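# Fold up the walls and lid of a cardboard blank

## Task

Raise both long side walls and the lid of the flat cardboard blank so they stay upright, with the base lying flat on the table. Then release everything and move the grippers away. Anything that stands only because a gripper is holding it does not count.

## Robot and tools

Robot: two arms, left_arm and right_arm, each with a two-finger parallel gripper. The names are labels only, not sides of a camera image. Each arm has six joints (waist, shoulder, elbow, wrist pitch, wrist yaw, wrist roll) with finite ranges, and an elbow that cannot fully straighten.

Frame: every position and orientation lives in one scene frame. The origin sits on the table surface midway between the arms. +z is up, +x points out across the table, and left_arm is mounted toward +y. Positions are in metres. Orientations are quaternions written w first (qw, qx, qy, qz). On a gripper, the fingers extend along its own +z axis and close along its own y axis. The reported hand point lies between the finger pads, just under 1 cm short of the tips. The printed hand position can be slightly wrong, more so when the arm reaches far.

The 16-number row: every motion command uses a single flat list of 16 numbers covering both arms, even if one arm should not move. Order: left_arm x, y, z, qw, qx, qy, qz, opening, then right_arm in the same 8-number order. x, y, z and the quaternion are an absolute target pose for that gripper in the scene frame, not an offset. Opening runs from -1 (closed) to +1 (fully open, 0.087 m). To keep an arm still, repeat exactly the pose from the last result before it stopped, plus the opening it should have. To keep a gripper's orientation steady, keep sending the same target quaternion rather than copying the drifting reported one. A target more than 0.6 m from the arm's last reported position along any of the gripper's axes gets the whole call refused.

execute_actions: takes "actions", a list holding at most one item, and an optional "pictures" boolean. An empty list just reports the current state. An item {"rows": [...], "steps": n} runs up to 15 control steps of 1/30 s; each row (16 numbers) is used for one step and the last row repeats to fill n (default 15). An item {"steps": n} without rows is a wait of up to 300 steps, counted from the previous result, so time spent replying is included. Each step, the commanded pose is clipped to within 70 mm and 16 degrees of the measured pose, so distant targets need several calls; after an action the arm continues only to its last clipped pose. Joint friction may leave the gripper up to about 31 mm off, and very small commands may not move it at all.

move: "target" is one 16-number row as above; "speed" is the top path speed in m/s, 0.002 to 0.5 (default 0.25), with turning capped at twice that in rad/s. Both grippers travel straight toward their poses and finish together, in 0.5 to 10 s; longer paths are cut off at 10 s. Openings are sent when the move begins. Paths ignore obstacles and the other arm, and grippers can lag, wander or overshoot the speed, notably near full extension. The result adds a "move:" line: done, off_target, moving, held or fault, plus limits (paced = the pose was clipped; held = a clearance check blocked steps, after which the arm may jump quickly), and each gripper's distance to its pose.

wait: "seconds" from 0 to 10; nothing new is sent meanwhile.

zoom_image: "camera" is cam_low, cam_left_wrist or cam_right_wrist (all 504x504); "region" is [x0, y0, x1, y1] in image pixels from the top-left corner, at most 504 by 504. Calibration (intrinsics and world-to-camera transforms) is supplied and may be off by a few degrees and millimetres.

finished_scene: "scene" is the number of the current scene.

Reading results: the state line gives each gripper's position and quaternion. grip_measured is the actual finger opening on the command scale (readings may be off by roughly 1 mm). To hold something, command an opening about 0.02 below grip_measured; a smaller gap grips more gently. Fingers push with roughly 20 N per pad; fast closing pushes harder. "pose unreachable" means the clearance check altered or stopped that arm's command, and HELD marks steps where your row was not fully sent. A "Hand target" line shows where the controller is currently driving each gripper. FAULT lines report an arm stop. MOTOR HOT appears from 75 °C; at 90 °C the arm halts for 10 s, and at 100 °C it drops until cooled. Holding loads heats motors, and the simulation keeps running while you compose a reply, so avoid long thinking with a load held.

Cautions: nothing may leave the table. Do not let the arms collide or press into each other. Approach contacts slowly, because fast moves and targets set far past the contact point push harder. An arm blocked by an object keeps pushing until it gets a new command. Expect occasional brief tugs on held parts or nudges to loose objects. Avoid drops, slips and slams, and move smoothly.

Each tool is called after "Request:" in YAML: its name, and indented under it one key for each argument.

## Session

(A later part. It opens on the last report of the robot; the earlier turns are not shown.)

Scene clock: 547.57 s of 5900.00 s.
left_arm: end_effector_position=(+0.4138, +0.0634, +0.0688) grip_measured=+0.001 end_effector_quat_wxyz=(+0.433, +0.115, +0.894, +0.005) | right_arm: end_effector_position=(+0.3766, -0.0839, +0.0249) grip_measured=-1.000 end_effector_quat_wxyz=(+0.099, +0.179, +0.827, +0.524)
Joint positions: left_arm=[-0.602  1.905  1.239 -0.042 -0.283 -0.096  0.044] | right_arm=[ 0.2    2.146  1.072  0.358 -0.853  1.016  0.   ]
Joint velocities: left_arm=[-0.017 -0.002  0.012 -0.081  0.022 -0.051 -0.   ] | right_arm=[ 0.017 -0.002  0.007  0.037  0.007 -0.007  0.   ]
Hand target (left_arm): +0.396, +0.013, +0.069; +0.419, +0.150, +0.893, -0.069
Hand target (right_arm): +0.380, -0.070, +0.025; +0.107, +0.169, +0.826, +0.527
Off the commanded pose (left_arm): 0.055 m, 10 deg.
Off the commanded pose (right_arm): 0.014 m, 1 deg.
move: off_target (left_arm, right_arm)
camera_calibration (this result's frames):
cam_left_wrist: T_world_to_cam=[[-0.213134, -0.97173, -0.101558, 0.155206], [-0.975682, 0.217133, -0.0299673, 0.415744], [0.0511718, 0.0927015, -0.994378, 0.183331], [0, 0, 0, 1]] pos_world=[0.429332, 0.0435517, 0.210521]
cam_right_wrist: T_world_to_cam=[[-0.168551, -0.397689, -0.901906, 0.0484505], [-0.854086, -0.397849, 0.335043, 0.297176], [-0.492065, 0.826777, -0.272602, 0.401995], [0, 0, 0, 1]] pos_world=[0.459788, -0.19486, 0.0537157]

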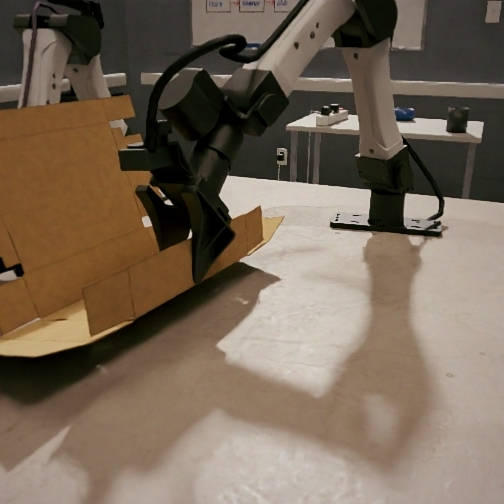

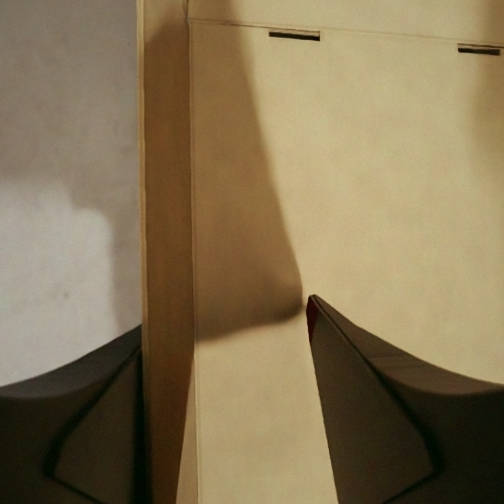

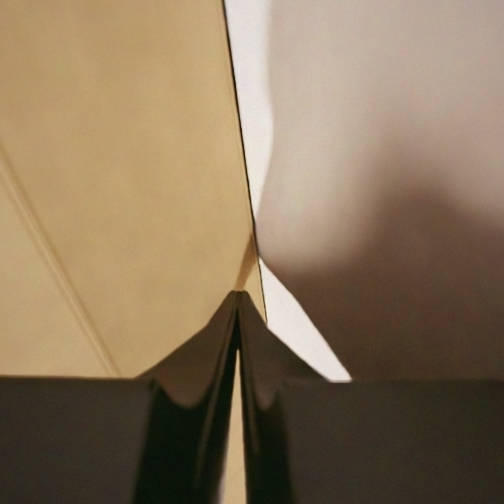

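Request:
move:
  target: [0.42,0.08,0.045,0.42,0.15,0.89,-0.07,-1,0.38,-0.07,0.025,0.107,0.169,0.827,0.527,-1]
  speed: 0.03

Request:
move:
  target: [0.412,0.055,0.03,0.33,0.30,0.85,0.276,-1,0.38,-0.07,0.025,0.107,0.169,0.827,0.527,-1]
  speed: 0.06

Scene clock: 562.80 s of 5900.00 s.
left_arm: end_effector_position=(+0.4325, +0.0864, +0.0654) grip_measured=-0.310 end_effector_quat_wxyz=(+0.445, +0.120, +0.886, -0.057) | right_arm: end_effector_position=(+0.3721, -0.0776, +0.0236) grip_measured=-1.000 end_effector_quat_wxyz=(+0.092, +0.176, +0.830, +0.522)
Joint positions: left_arm=[-0.477  1.905  1.192  0.07  -0.077 -0.05   0.03 ] | right_arm=[ 0.217  2.146  1.072  0.349 -0.849  1.018  0.   ]
Joint velocities: left_arm=[ 0.002  0.002  0.002 -0.051 -0.007 -0.095 -0.001] | right_arm=[ 0.007 -0.012 -0.012  0.007 -0.051  0.051  0.   ]
Hand target (left_arm): +0.420, +0.080, +0.046; +0.422, +0.150, +0.892, -0.069
Hand target (right_arm): +0.380, -0.070, +0.025; +0.106, +0.169, +0.826, +0.527
Off the commanded pose (left_arm): 0.025 m, 5 deg.
Off the commanded pose (right_arm): 0.011 m, 2 deg.
After step 90, 9.20 s passed at rest.
move: off_target (left_arm, right_arm)
camera_calibration (this result's frames):
cam_left_wrist: T_world_to_cam=[[-0.274738, -0.961519, 0.0000233592, 0.200349], [-0.959194, 0.274072, -0.0695014, 0.41935], [0.0668205, -0.0191171, -0.997582, 0.179929], [0, 0, 0, 1]] pos_world=[0.445259, 0.0811473, 0.208635]
cam_right_wrist: T_world_to_cam=[[-0.172757, -0.402973, -0.898759, 0.0501204], [-0.845337, -0.407667, 0.345273, 0.291984], [-0.50553, 0.819402, -0.27022, 0.398532], [0, 0, 0, 1]] pos_world=[0.456954, -0.187329, 0.0519233]

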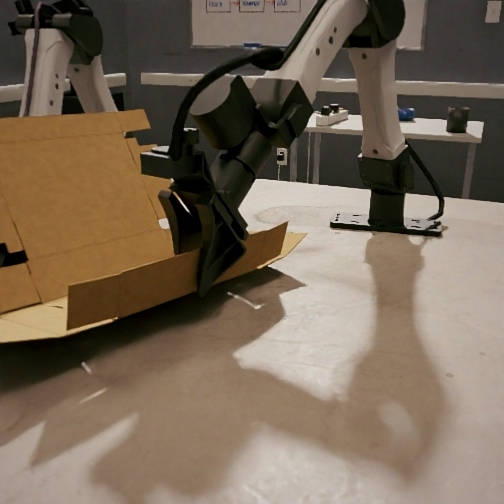

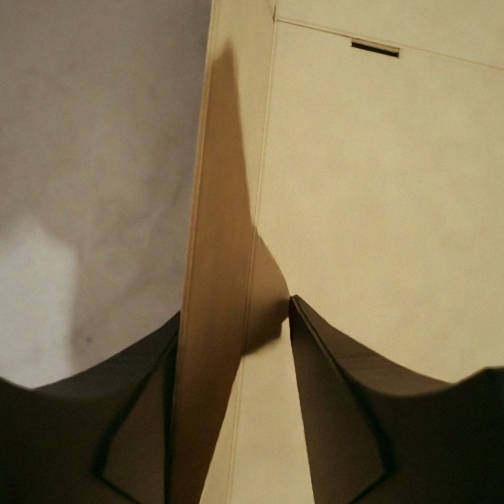

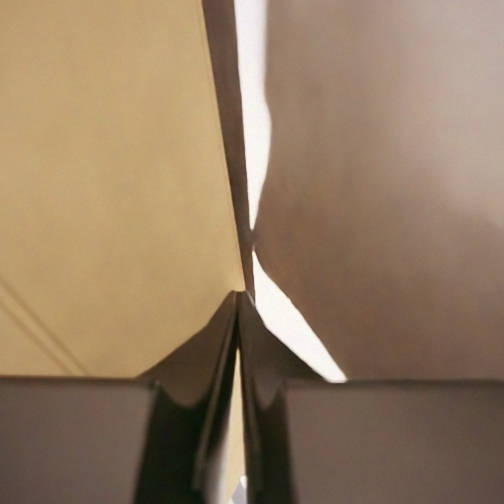

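Scene clock: 569.73 s of 5900.00 s.
left_arm: end_effector_position=(+0.4302, +0.0565, +0.0584) grip_measured=-0.345 end_effector_quat_wxyz=(+0.391, +0.240, +0.850, +0.260) | right_arm: end_effector_position=(+0.3784, -0.0798, +0.0212) grip_measured=-1.000 end_effector_quat_wxyz=(+0.108, +0.183, +0.832, +0.513)
Joint positions: left_arm=[-0.755  2.163  1.525 -0.217 -0.738  0.202  0.029] | right_arm=[ 0.217  2.146  1.072  0.361 -0.812  1.02   0.   ]
Joint velocities: left_arm=[ 0.002 -0.007  0.007 -0.051  0.037  0.022 -0.001] | right_arm=[-0.022 -0.017 -0.017 -0.007 -0.007  0.022  0.   ]
Hand target (left_arm): +0.412, +0.056, +0.030; +0.333, +0.300, +0.852, +0.273
Hand target (right_arm): +0.380, -0.070, +0.025; +0.107, +0.169, +0.827, +0.526
Off the commanded pose (left_arm): 0.034 m, 10 deg.
Off the commanded pose (right_arm): 0.011 m, 2 deg.
move: off_target (left_arm, right_arm)
camera_calibration (this result's frames):
cam_left_wrist: T_world_to_cam=[[-0.216496, -0.751808, -0.622828, 0.170427], [-0.973392, 0.215291, 0.0784781, 0.425685], [0.0750884, 0.623245, -0.778413, 0.119833], [0, 0, 0, 1]] pos_world=[0.442257, -0.0382028, 0.166019]
cam_right_wrist: T_world_to_cam=[[-0.17095, -0.417077, -0.892649, 0.0462252], [-0.861835, -0.375784, 0.340628, 0.306203], [-0.477511, 0.827547, -0.295212, 0.393488], [0, 0, 0, 1]] pos_world=[0.459693, -0.191284, 0.053124]

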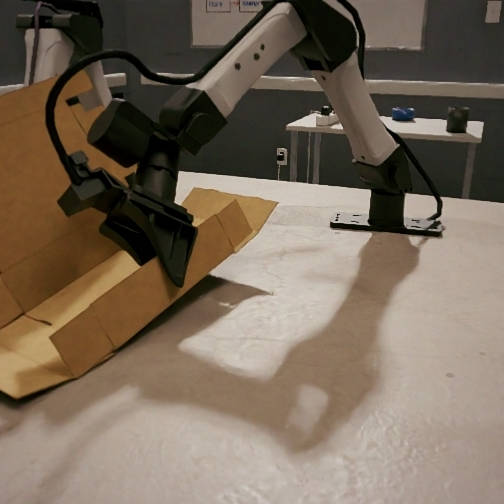

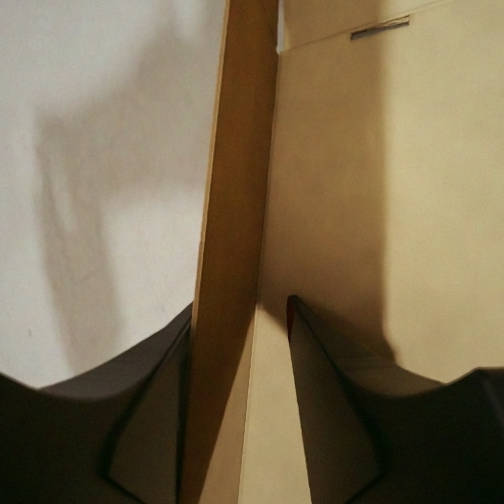

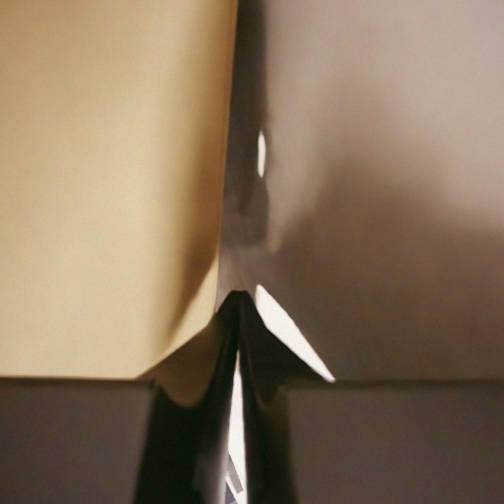

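Request:
move:
  target: [0.42,0.055,0.04,0.33,0.30,0.85,0.276,-1,0.33,-0.2,0.04,0.107,0.169,0.827,0.527,-1]
  speed: 0.06

Request:
move:
  target: [0.42,0.07,0.0,0.33,0.30,0.85,0.276,-1,0.33,-0.2,0.04,0.107,0.169,0.827,0.527,-1]
  speed: 0.03

Scene clock: 577.70 s of 5900.00 s.
left_arm: end_effector_position=(+0.4362, +0.0522, +0.0663) grip_measured=-0.337 end_effector_quat_wxyz=(+0.394, +0.241, +0.848, +0.259) | right_arm: end_effector_position=(+0.3309, -0.1963, +0.0332) grip_measured=-1.000 end_effector_quat_wxyz=(+0.103, +0.173, +0.827, +0.524)
Joint positions: left_arm=[-0.755  2.174  1.572 -0.245 -0.737  0.21   0.029] | right_arm=[-0.106  1.992  0.944 -0.001 -1.053  0.596  0.   ]
Joint velocities: left_arm=[ 0.002 -0.017 -0.002 -0.022  0.022 -0.007  0.001] | right_arm=[ 0.012  0.007 -0.002 -0.007  0.037  0.022  0.   ]
Hand target (left_arm): +0.420, +0.056, +0.041; +0.335, +0.300, +0.850, +0.275
Hand target (right_arm): +0.328, -0.199, +0.039; +0.108, +0.169, +0.826, +0.527
Off the commanded pose (left_arm): 0.031 m, 10 deg.
Off the commanded pose (right_arm): 0.008 m, 1 deg.
After step 90, 2.23 s passed at rest.
move: off_target (left_arm)
camera_calibration (this result's frames):
cam_left_wrist: T_world_to_cam=[[-0.217366, -0.750635, -0.623938, 0.173799], [-0.972656, 0.220147, 0.0740024, 0.431554], [0.081809, 0.622962, -0.777962, 0.125277], [0, 0, 0, 1]] pos_world=[0.447283, -0.0425883, 0.173965]
cam_right_wrist: T_world_to_cam=[[-0.155269, -0.400646, -0.902981, -0.00139558], [-0.856087, -0.401556, 0.325373, 0.210911], [-0.492957, 0.823551, -0.280638, 0.474618], [0, 0, 0, 1]] pos_world=[0.414308, -0.306739, 0.063311]

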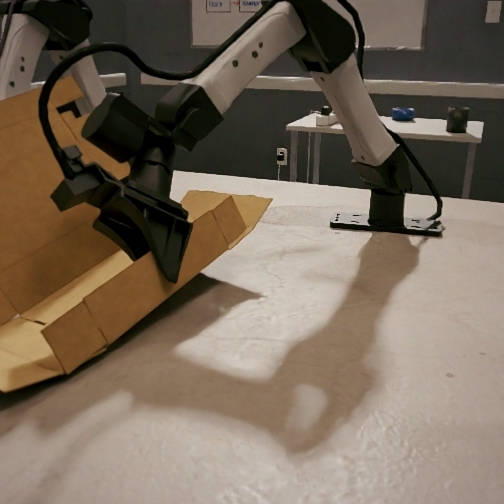

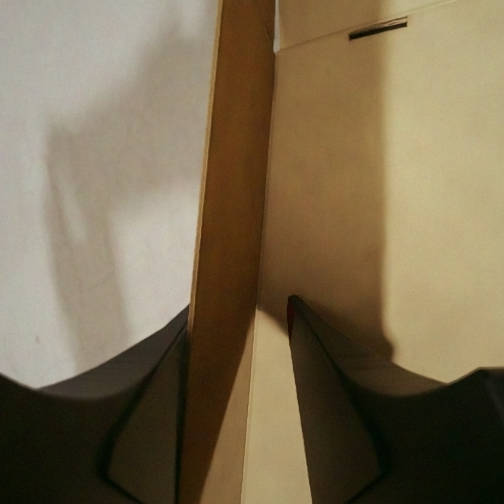

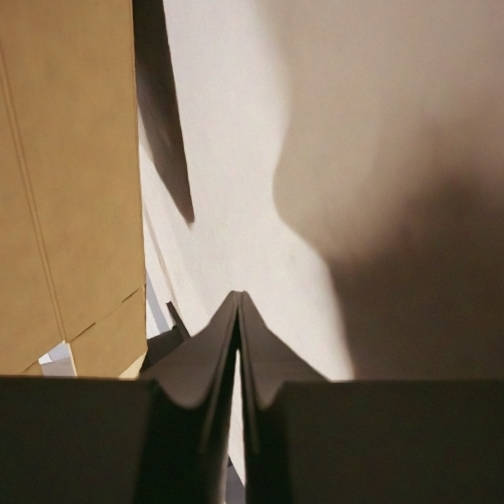

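Scene clock: 580.87 s of 5900.00 s.
left_arm: end_effector_position=(+0.4422, +0.0491, +0.0511) grip_measured=-0.338 end_effector_quat_wxyz=(+0.414, +0.237, +0.843, +0.249) | right_arm: end_effector_position=(+0.3275, -0.1959, +0.0322) grip_measured=-1.000 end_effector_quat_wxyz=(+0.097, +0.173, +0.828, +0.524)
Joint positions: left_arm=[-0.75   2.193  1.517 -0.117 -0.723  0.224  0.029] | right_arm=[-0.106  1.992  0.944 -0.024 -1.055  0.584  0.   ]
Joint velocities: left_arm=[-0.002  0.046 -0.007  0.022  0.022  0.007  0.   ] | right_arm=[-0.007 -0.017 -0.002 -0.051 -0.066  0.051  0.   ]
Hand target (left_arm): +0.420, +0.070, +0.003; +0.332, +0.299, +0.852, +0.274
Hand target (right_arm): +0.330, -0.200, +0.040; +0.107, +0.169, +0.826, +0.526
Off the commanded pose (left_arm): 0.059 m, 12 deg.
Off the commanded pose (right_arm): 0.009 m, 1 deg.
move: off_target (left_arm)
camera_calibration (this result's frames):
cam_left_wrist: T_world_to_cam=[[-0.206132, -0.765593, -0.609407, 0.158304], [-0.971561, 0.234296, 0.0342864, 0.439986], [0.116532, 0.599143, -0.792116, 0.101439], [0, 0, 0, 1]] pos_world=[0.448283, -0.0426664, 0.161737]
cam_right_wrist: T_world_to_cam=[[-0.163112, -0.401336, -0.90129, -0.00031227], [-0.849608, -0.407267, 0.335111, 0.204939], [-0.501558, 0.820404, -0.274548, 0.474381], [0, 0, 0, 1]] pos_world=[0.411997, -0.305845, 0.0612813]

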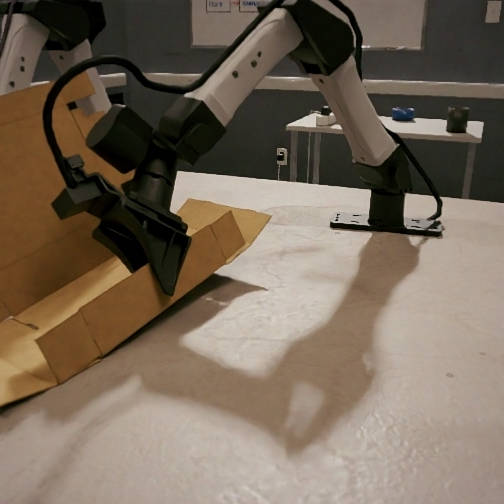

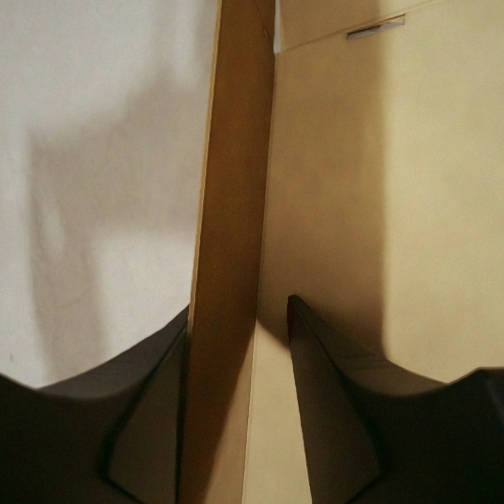

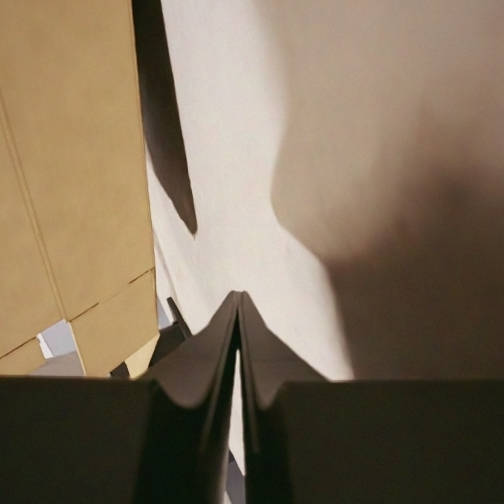

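Request:
move:
  target: [0.43,0.03,0.035,0.33,0.30,0.85,0.276,0.5,0.33,-0.2,0.04,0.107,0.169,0.827,0.527,-1]
  speed: 0.03

Scene clock: 589.70 s of 5900.00 s.
left_arm: end_effector_position=(+0.4364, +0.0398, +0.0467) grip_measured=+0.500 end_effector_quat_wxyz=(+0.347, +0.280, +0.849, +0.283) | right_arm: end_effector_position=(+0.3274, -0.1959, +0.0322) grip_measured=-1.000 end_effector_quat_wxyz=(+0.096, +0.173, +0.828, +0.524)
Joint positions: left_arm=[-0.779  2.291  1.723 -0.397 -0.754  0.223  0.066] | right_arm=[-0.106  1.992  0.944 -0.025 -1.055  0.583  0.   ]
Joint velocities: left_arm=[-0.017 -0.007  0.007  0.007 -0.022 -0.007 -0.001] | right_arm=[ 0.007 -0.022  0.002 -0.007 -0.051  0.007  0.   ]
Hand target (left_arm): +0.429, +0.031, +0.035; +0.330, +0.300, +0.851, +0.276
Hand target (right_arm): +0.330, -0.200, +0.040; +0.107, +0.169, +0.826, +0.527
Off the commanded pose (left_arm): 0.017 m, 3 deg.
Off the commanded pose (right_arm): 0.009 m, 1 deg.
After step 90, 1.83 s passed at rest.
move: off_target (left_arm)
camera_calibration (this result's frames):
cam_left_wrist: T_world_to_cam=[[-0.290446, -0.686031, -0.667085, 0.183669], [-0.956468, 0.228865, 0.181077, 0.423493], [0.0284477, 0.690639, -0.72264, 0.135775], [0, 0, 0, 1]] pos_world=[0.454541, -0.0646911, 0.143954]
cam_right_wrist: T_world_to_cam=[[-0.163319, -0.401227, -0.901301, -0.000253885], [-0.849245, -0.407775, 0.335413, 0.204569], [-0.502105, 0.820205, -0.274143, 0.474378], [0, 0, 0, 1]] pos_world=[0.411875, -0.305771, 0.0612034]

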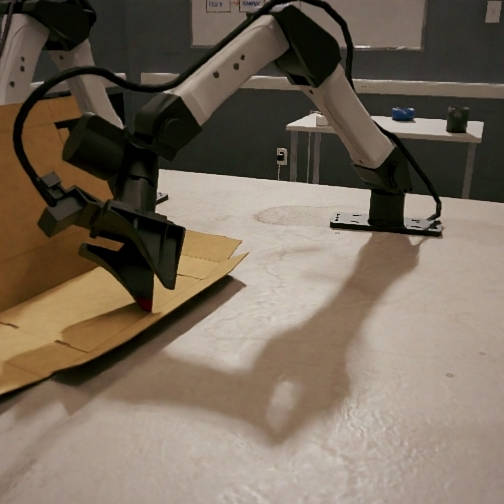

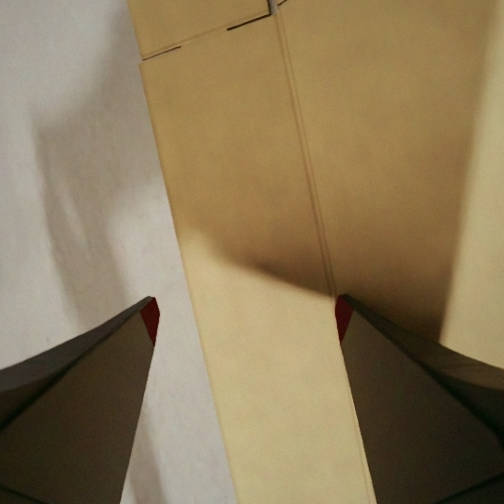

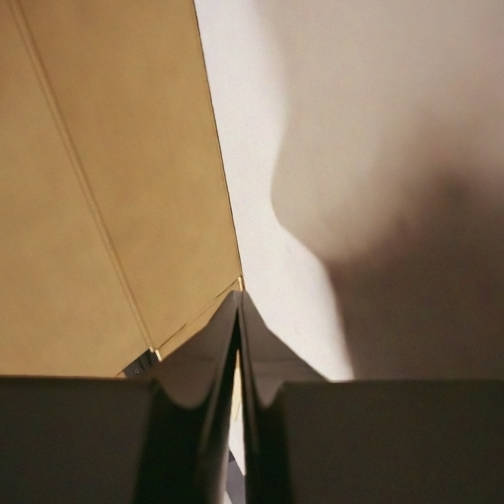

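Request:
move:
  target: [0.40,0.06,0.14,0.4,0.15,0.89,0,-1,0.33,-0.2,0.04,0.107,0.169,0.827,0.527,-1]
  speed: 0.15

Request:
move:
  target: [0.25,0.1,0.4,0.476,0,0.879,0,-1,0.33,-0.2,0.04,0.107,0.169,0.827,0.527,-1]

Scene clock: 597.87 s of 5900.00 s.
left_arm: end_effector_position=(+0.4019, +0.0560, +0.1387) grip_measured=-1.000 end_effector_quat_wxyz=(+0.407, +0.161, +0.899, +0.005) | right_arm: end_effector_position=(+0.3274, -0.1959, +0.0322) grip_measured=-1.000 end_effector_quat_wxyz=(+0.096, +0.173, +0.829, +0.524)
Joint positions: left_arm=[-0.618  1.831  1.468 -0.398 -0.247 -0.039  0.   ] | right_arm=[-0.106  1.992  0.944 -0.025 -1.055  0.583  0.   ]
Joint velocities: left_arm=[-0.007 -0.007 -0.002 -0.051 -0.022 -0.037  0.   ] | right_arm=[-0.002 -0.002 -0.007 -0.007 -0.007 -0.081  0.   ]
Hand target (left_arm): +0.398, +0.061, +0.140; +0.406, +0.153, +0.901, +0.001
Hand target (right_arm): +0.330, -0.200, +0.040; +0.107, +0.169, +0.826, +0.526
Off the commanded pose (left_arm): 0.005 m, 1 deg.
Off the commanded pose (right_arm): 0.009 m, 1 deg.
After step 90, 2.53 s passed at rest.
move: done
camera_calibration (this result's frames):
cam_left_wrist: T_world_to_cam=[[-0.296496, -0.945734, -0.132956, 0.188999], [-0.954998, 0.294802, 0.0327083, 0.386438], [0.00826221, 0.13667, -0.990582, 0.268321], [0, 0, 0, 1]] pos_world=[0.422868, 0.028149, 0.278283]
cam_right_wrist: T_world_to_cam=[[-0.162966, -0.401372, -0.901301, -0.000413642], [-0.849285, -0.407871, 0.335196, 0.20457], [-0.502153, 0.820087, -0.27441, 0.474379], [0, 0, 0, 1]] pos_world=[0.411881, -0.30576, 0.0612303]

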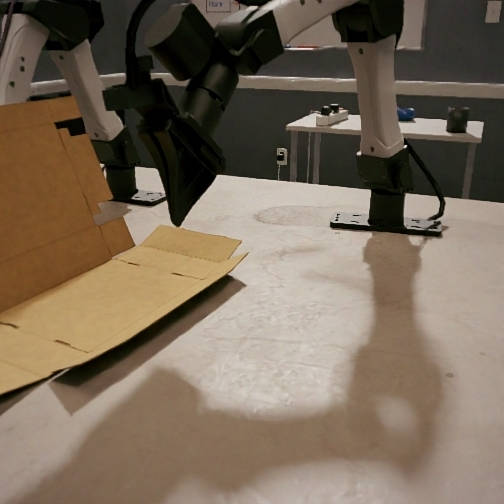

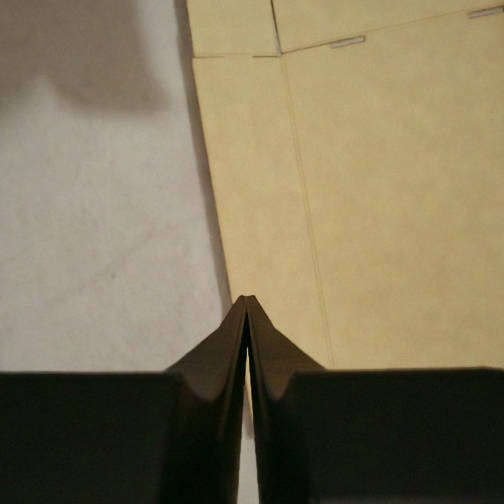

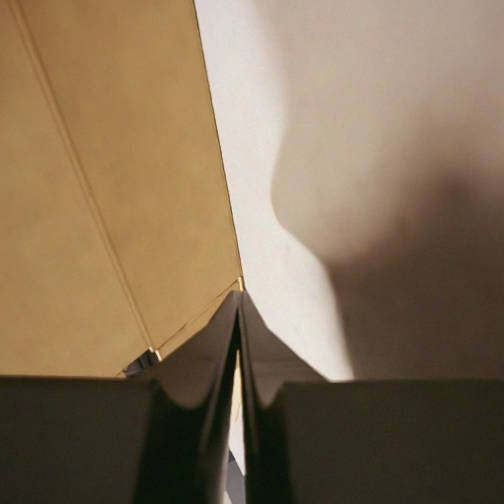

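Scene clock: 599.93 s of 5900.00 s.
left_arm: end_effector_position=(+0.2470, +0.1080, +0.3930) grip_measured=-1.000 end_effector_quat_wxyz=(+0.474, +0.002, +0.881, +0.001) | right_arm: end_effector_position=(+0.3273, -0.1959, +0.0321) grip_measured=-1.000 end_effector_quat_wxyz=(+0.096, +0.173, +0.829, +0.524)
Joint positions: left_arm=[-0.829  1.524  2.173 -1.366 -0.575 -0.438  0.   ] | right_arm=[-0.106  1.992  0.944 -0.025 -1.055  0.583  0.   ]
Joint velocities: left_arm=[-0.007  0.002  0.017 -0.037  0.007 -0.081  0.   ] | right_arm=[-0.017  0.002 -0.007 -0.007  0.022 -0.007  0.   ]
Hand target (left_arm): +0.246, +0.106, +0.396; +0.475, -0.000, +0.880, -0.001
Hand target (right_arm): +0.330, -0.200, +0.040; +0.107, +0.169, +0.826, +0.526
Off the commanded pose (left_arm): 0.011 m, 0 deg.
Off the commanded pose (right_arm): 0.009 m, 1 deg.
move: off_target (left_arm)
camera_calibration (this result's frames):
cam_left_wrist: T_world_to_cam=[[-0.0149086, -0.999888, 0.00119361, 0.109692], [-0.991871, 0.0146382, -0.126405, 0.316741], [0.126373, -0.00306843, -0.991978, 0.500876], [0, 0, 0, 1]] pos_world=[0.252505, 0.106581, 0.536764]
cam_right_wrist: T_world_to_cam=[[-0.163307, -0.401329, -0.901258, -0.000313623], [-0.849158, -0.407887, 0.335498, 0.204478], [-0.502257, 0.8201, -0.274181, 0.474372], [0, 0, 0, 1]] pos_world=[0.411839, -0.305754, 0.0611792]

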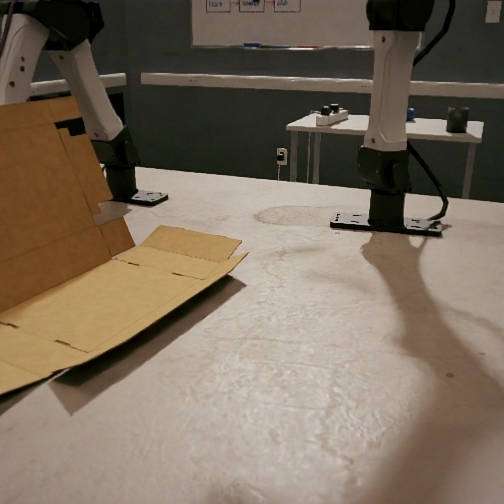

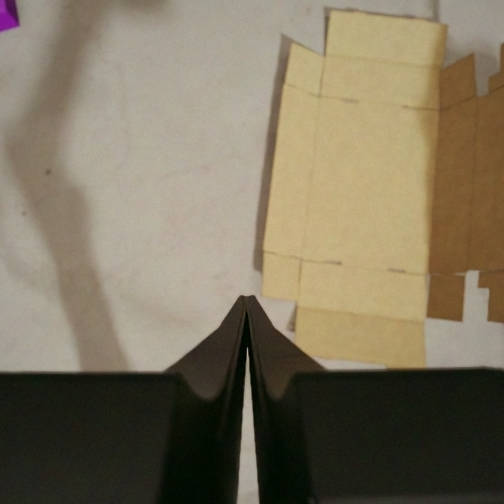

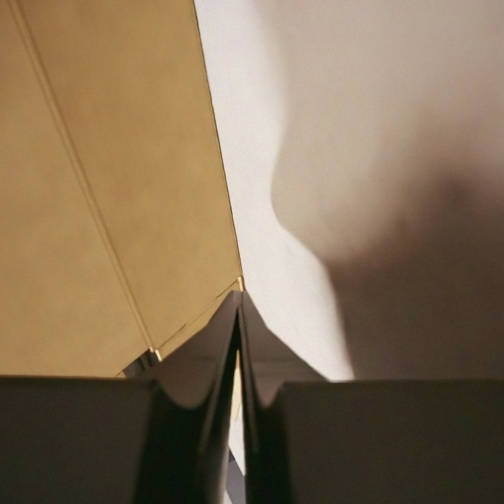

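Request:
move:
  target: [0.40,0.3,0.08,0,0,0.85,-0.53,-1,0.42,-0.22,0.04,0,0,0.84,0.54,-1]
  speed: 0.2

Request:
move:
  target: [0.40,0.3,0.03,0,0,0.85,-0.53,-1,0.42,-0.04,0.035,0,0,0.84,0.54,-1]
  speed: 0.05

Scene clock: 612.13 s of 5900.00 s.
left_arm: end_effector_position=(+0.4070, +0.2919, +0.0782) grip_measured=-1.000 end_effector_quat_wxyz=(+0.106, -0.060, +0.866, -0.485) | right_arm: end_effector_position=(+0.4197, -0.2176, +0.0424) grip_measured=-1.000 end_effector_quat_wxyz=(-0.001, +0.004, +0.840, +0.542)
Joint positions: left_arm=[ 0.286  2.65   2.437 -1.561  1.026  0.381  0.   ] | right_arm=[-0.106  2.736  2.37  -1.464 -1.13  -0.279  0.   ]
Joint velocities: left_arm=[-0.012 -0.012 -0.007  0.007  0.051 -0.007  0.   ] | right_arm=[-0.012  0.012  0.027 -0.037 -0.081 -0.081  0.   ]
Hand target (left_arm): +0.408, +0.294, +0.085; +0.110, -0.063, +0.864, -0.487
Hand target (right_arm): +0.421, -0.222, +0.042; +0.002, +0.003, +0.841, +0.541
Off the commanded pose (left_arm): 0.011 m, 15 deg.
Off the commanded pose (right_arm): 0.003 m, 1 deg.
joint sent to its limit (left arm) — the command would take joint 4 (wrist pitch) past its lower limit, so that joint was sent only as far as its limit.
After step 90, 4.90 s passed at rest.
move: off_target (left_arm)
camera_calibration (this result's frames):
cam_left_wrist: T_world_to_cam=[[-0.00433901, -0.511487, 0.85928, 0.0822956], [-0.81569, 0.49889, 0.292846, 0.187122], [-0.578473, -0.699635, -0.41938, 0.614435], [0, 0, 0, 1]] pos_world=[0.508425, 0.37862, 0.132169]
cam_right_wrist: T_world_to_cam=[[0.0172772, -0.412541, -0.910775, -0.0625266], [-0.634122, -0.708797, 0.309025, 0.116048], [-0.77304, 0.572203, -0.273847, 0.601129], [0, 0, 0, 1]] pos_world=[0.539366, -0.287508, 0.0718081]

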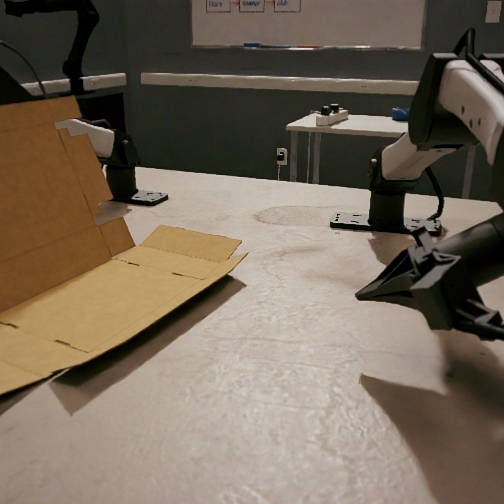

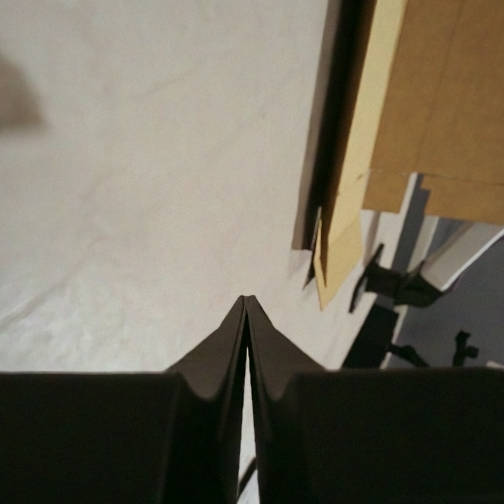

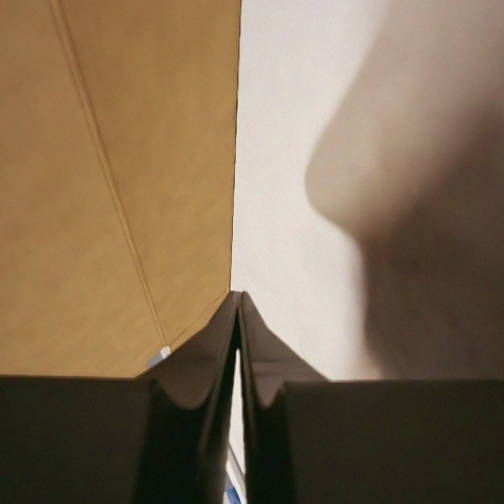

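Scene clock: 616.03 s of 5900.00 s.
left_arm: end_effector_position=(+0.3999, +0.2944, +0.0279) grip_measured=-1.000 end_effector_quat_wxyz=(+0.080, -0.053, +0.864, -0.494) | right_arm: end_effector_position=(+0.4225, -0.0446, +0.0270) grip_measured=-1.000 end_effector_quat_wxyz=(-0.011, +0.003, +0.841, +0.540)
Joint positions: left_arm=[ 0.292  2.763  2.437 -1.561  1.019  0.466  0.   ] | right_arm=[ 0.242  2.573  1.971 -0.546 -1.097  0.491  0.   ]
Joint velocities: left_arm=[ 0.002  0.012  0.002  0.022  0.051 -0.037  0.   ] | right_arm=[-0.002  0.012 -0.022 -0.051  0.037  0.081  0.   ]
Hand target (left_arm): +0.401, +0.300, +0.030; +0.085, -0.052, +0.865, -0.491
Hand target (right_arm): +0.422, -0.041, +0.035; -0.004, -0.002, +0.841, +0.541
Off the commanded pose (left_arm): 0.006 m, 12 deg.
Off the commanded pose (right_arm): 0.010 m, 1 deg.
joint sent to its limit (left arm) — the command would take joint 4 (wrist pitch) past its lower limit, so that joint was sent only as far as its limit.
move: off_target (left_arm)
camera_calibration (this result's frames):
cam_left_wrist: T_world_to_cam=[[0.00784128, -0.494274, 0.869271, 0.116544], [-0.784867, 0.535604, 0.311628, 0.171152], [-0.619615, -0.684706, -0.383739, 0.601986], [0, 0, 0, 1]] pos_world=[0.506417, 0.378118, 0.0763615]
cam_right_wrist: T_world_to_cam=[[0.00873347, -0.41628, -0.909194, -0.00185981], [-0.620084, -0.71556, 0.321667, 0.238602], [-0.784487, 0.560968, -0.264378, 0.504122], [0, 0, 0, 1]] pos_world=[0.543447, -0.112836, 0.0548373]

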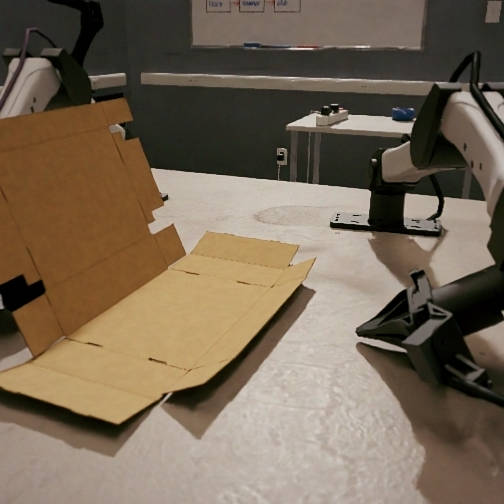

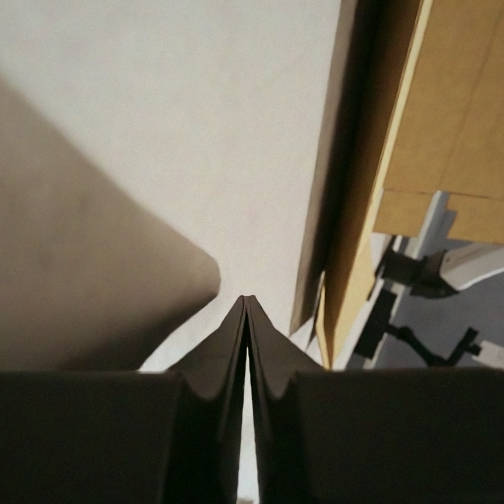

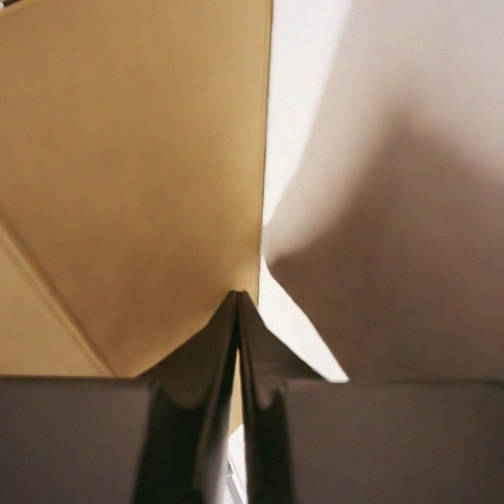

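Request:
move:
  target: [0.42,0.16,0.025,0.08,-0.05,0.865,-0.49,-1,0.42,-0.05,0.045,0,0,0.84,0.54,-1]
  speed: 0.05

Request:
move:
  target: [0.42,0.14,0.065,0.08,-0.05,0.865,-0.49,-1,0.42,-0.05,0.045,0,0,0.84,0.54,-1]
  speed: 0.03

Scene clock: 625.47 s of 5900.00 s.
left_arm: end_effector_position=(+0.4167, +0.1657, +0.0209) grip_measured=-1.000 end_effector_quat_wxyz=(+0.068, -0.058, +0.864, -0.496) | right_arm: end_effector_position=(+0.4205, -0.0458, +0.0331) grip_measured=-1.000 end_effector_quat_wxyz=(-0.006, +0.002, +0.843, +0.537)
Joint positions: left_arm=[ 0.026  2.507  1.921 -0.885  1.046 -0.047  0.   ] | right_arm=[ 0.242  2.544  1.948 -0.546 -1.087  0.49   0.   ]
Joint velocities: left_arm=[ 0.007 -0.012 -0.007  0.007 -0.007 -0.007  0.   ] | right_arm=[ 0.002  0.002  0.007  0.007 -0.051 -0.007  0.   ]
Hand target (left_arm): +0.418, +0.159, +0.025; +0.078, -0.048, +0.865, -0.493
Hand target (right_arm): +0.420, -0.050, +0.045; -0.000, -0.000, +0.841, +0.541
Off the commanded pose (left_arm): 0.008 m, 2 deg.
Off the commanded pose (right_arm): 0.013 m, 1 deg.
After step 90, 3.37 s passed at rest.
move: off_target (right_arm)
camera_calibration (this result's frames):
cam_left_wrist: T_world_to_cam=[[0.0280543, -0.489501, 0.871551, 0.0496469], [-0.774585, 0.540476, 0.328488, 0.25003], [-0.631848, -0.684306, -0.363997, 0.526253], [0, 0, 0, 1]] pos_world=[0.524788, 0.249285, 0.0661529]
cam_right_wrist: T_world_to_cam=[[0.0150413, -0.423152, -0.905934, 0.000221781], [-0.625437, -0.710887, 0.321664, 0.23703], [-0.780129, 0.561766, -0.275348, 0.503369], [0, 0, 0, 1]] pos_world=[0.540937, -0.114181, 0.0625587]

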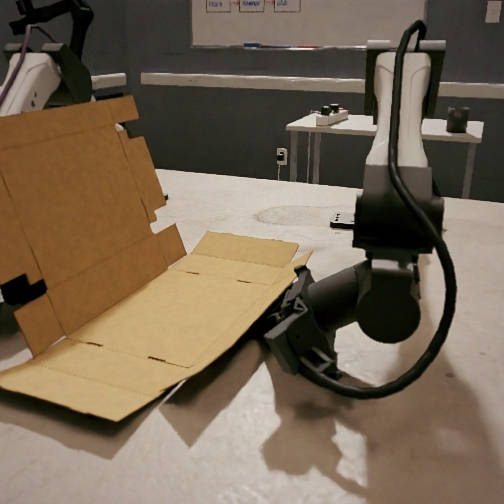

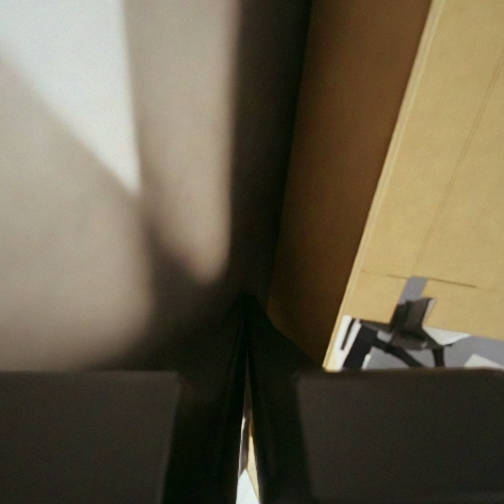

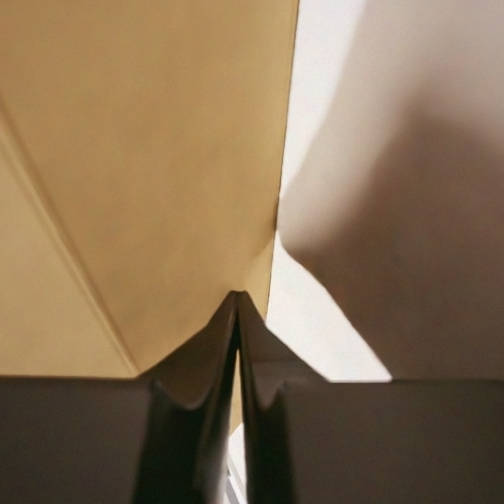

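Scene clock: 627.47 s of 5900.00 s.
left_arm: end_effector_position=(+0.4190, +0.1451, +0.0578) grip_measured=-1.000 end_effector_quat_wxyz=(+0.072, -0.056, +0.866, -0.492) | right_arm: end_effector_position=(+0.4209, -0.0461, +0.0322) grip_measured=-1.000 end_effector_quat_wxyz=(-0.005, +0.002, +0.845, +0.535)
Joint positions: left_arm=[-0.019  2.423  1.921 -0.884  1.031 -0.134  0.   ] | right_arm=[ 0.242  2.544  1.948 -0.546 -1.081  0.489  0.   ]
Joint velocities: left_arm=[-0.007 -0.012 -0.012 -0.037 -0.007  0.022  0.   ] | right_arm=[ 0.007  0.007 -0.007 -0.051 -0.051 -0.051  0.   ]
Hand target (left_arm): +0.419, +0.140, +0.065; +0.079, -0.049, +0.866, -0.491
Hand target (right_arm): +0.420, -0.050, +0.045; -0.000, -0.000, +0.841, +0.541
Off the commanded pose (left_arm): 0.009 m, 1 deg.
Off the commanded pose (right_arm): 0.013 m, 1 deg.
move: off_target (right_arm)
camera_calibration (this result's frames):
cam_left_wrist: T_world_to_cam=[[0.0203563, -0.498204, 0.866821, 0.0121427], [-0.778089, 0.536543, 0.326649, 0.252946], [-0.627824, -0.681113, -0.376725, 0.525649], [0, 0, 0, 1]] pos_world=[0.526582, 0.22836, 0.104875]
cam_right_wrist: T_world_to_cam=[[0.0155011, -0.427848, -0.903718, -0.00120175], [-0.62737, -0.707936, 0.324398, 0.238221], [-0.778567, 0.561937, -0.279393, 0.503093], [0, 0, 0, 1]] pos_world=[0.541163, -0.114575, 0.0621958]

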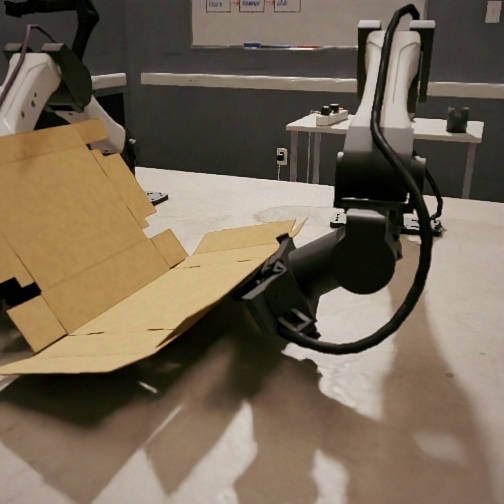

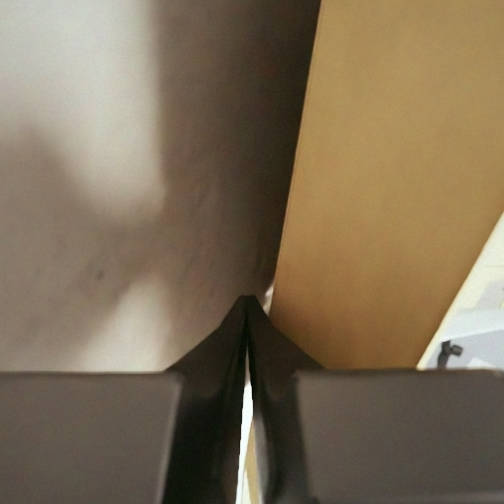

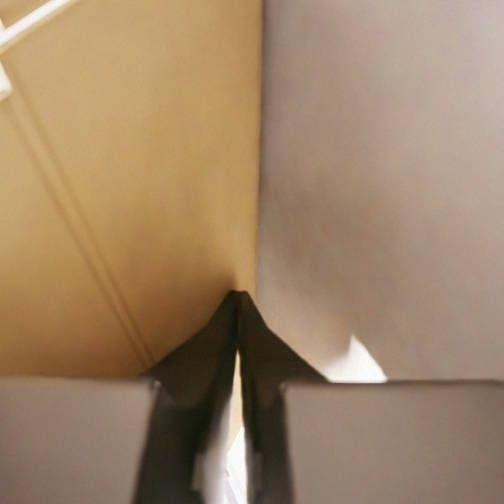

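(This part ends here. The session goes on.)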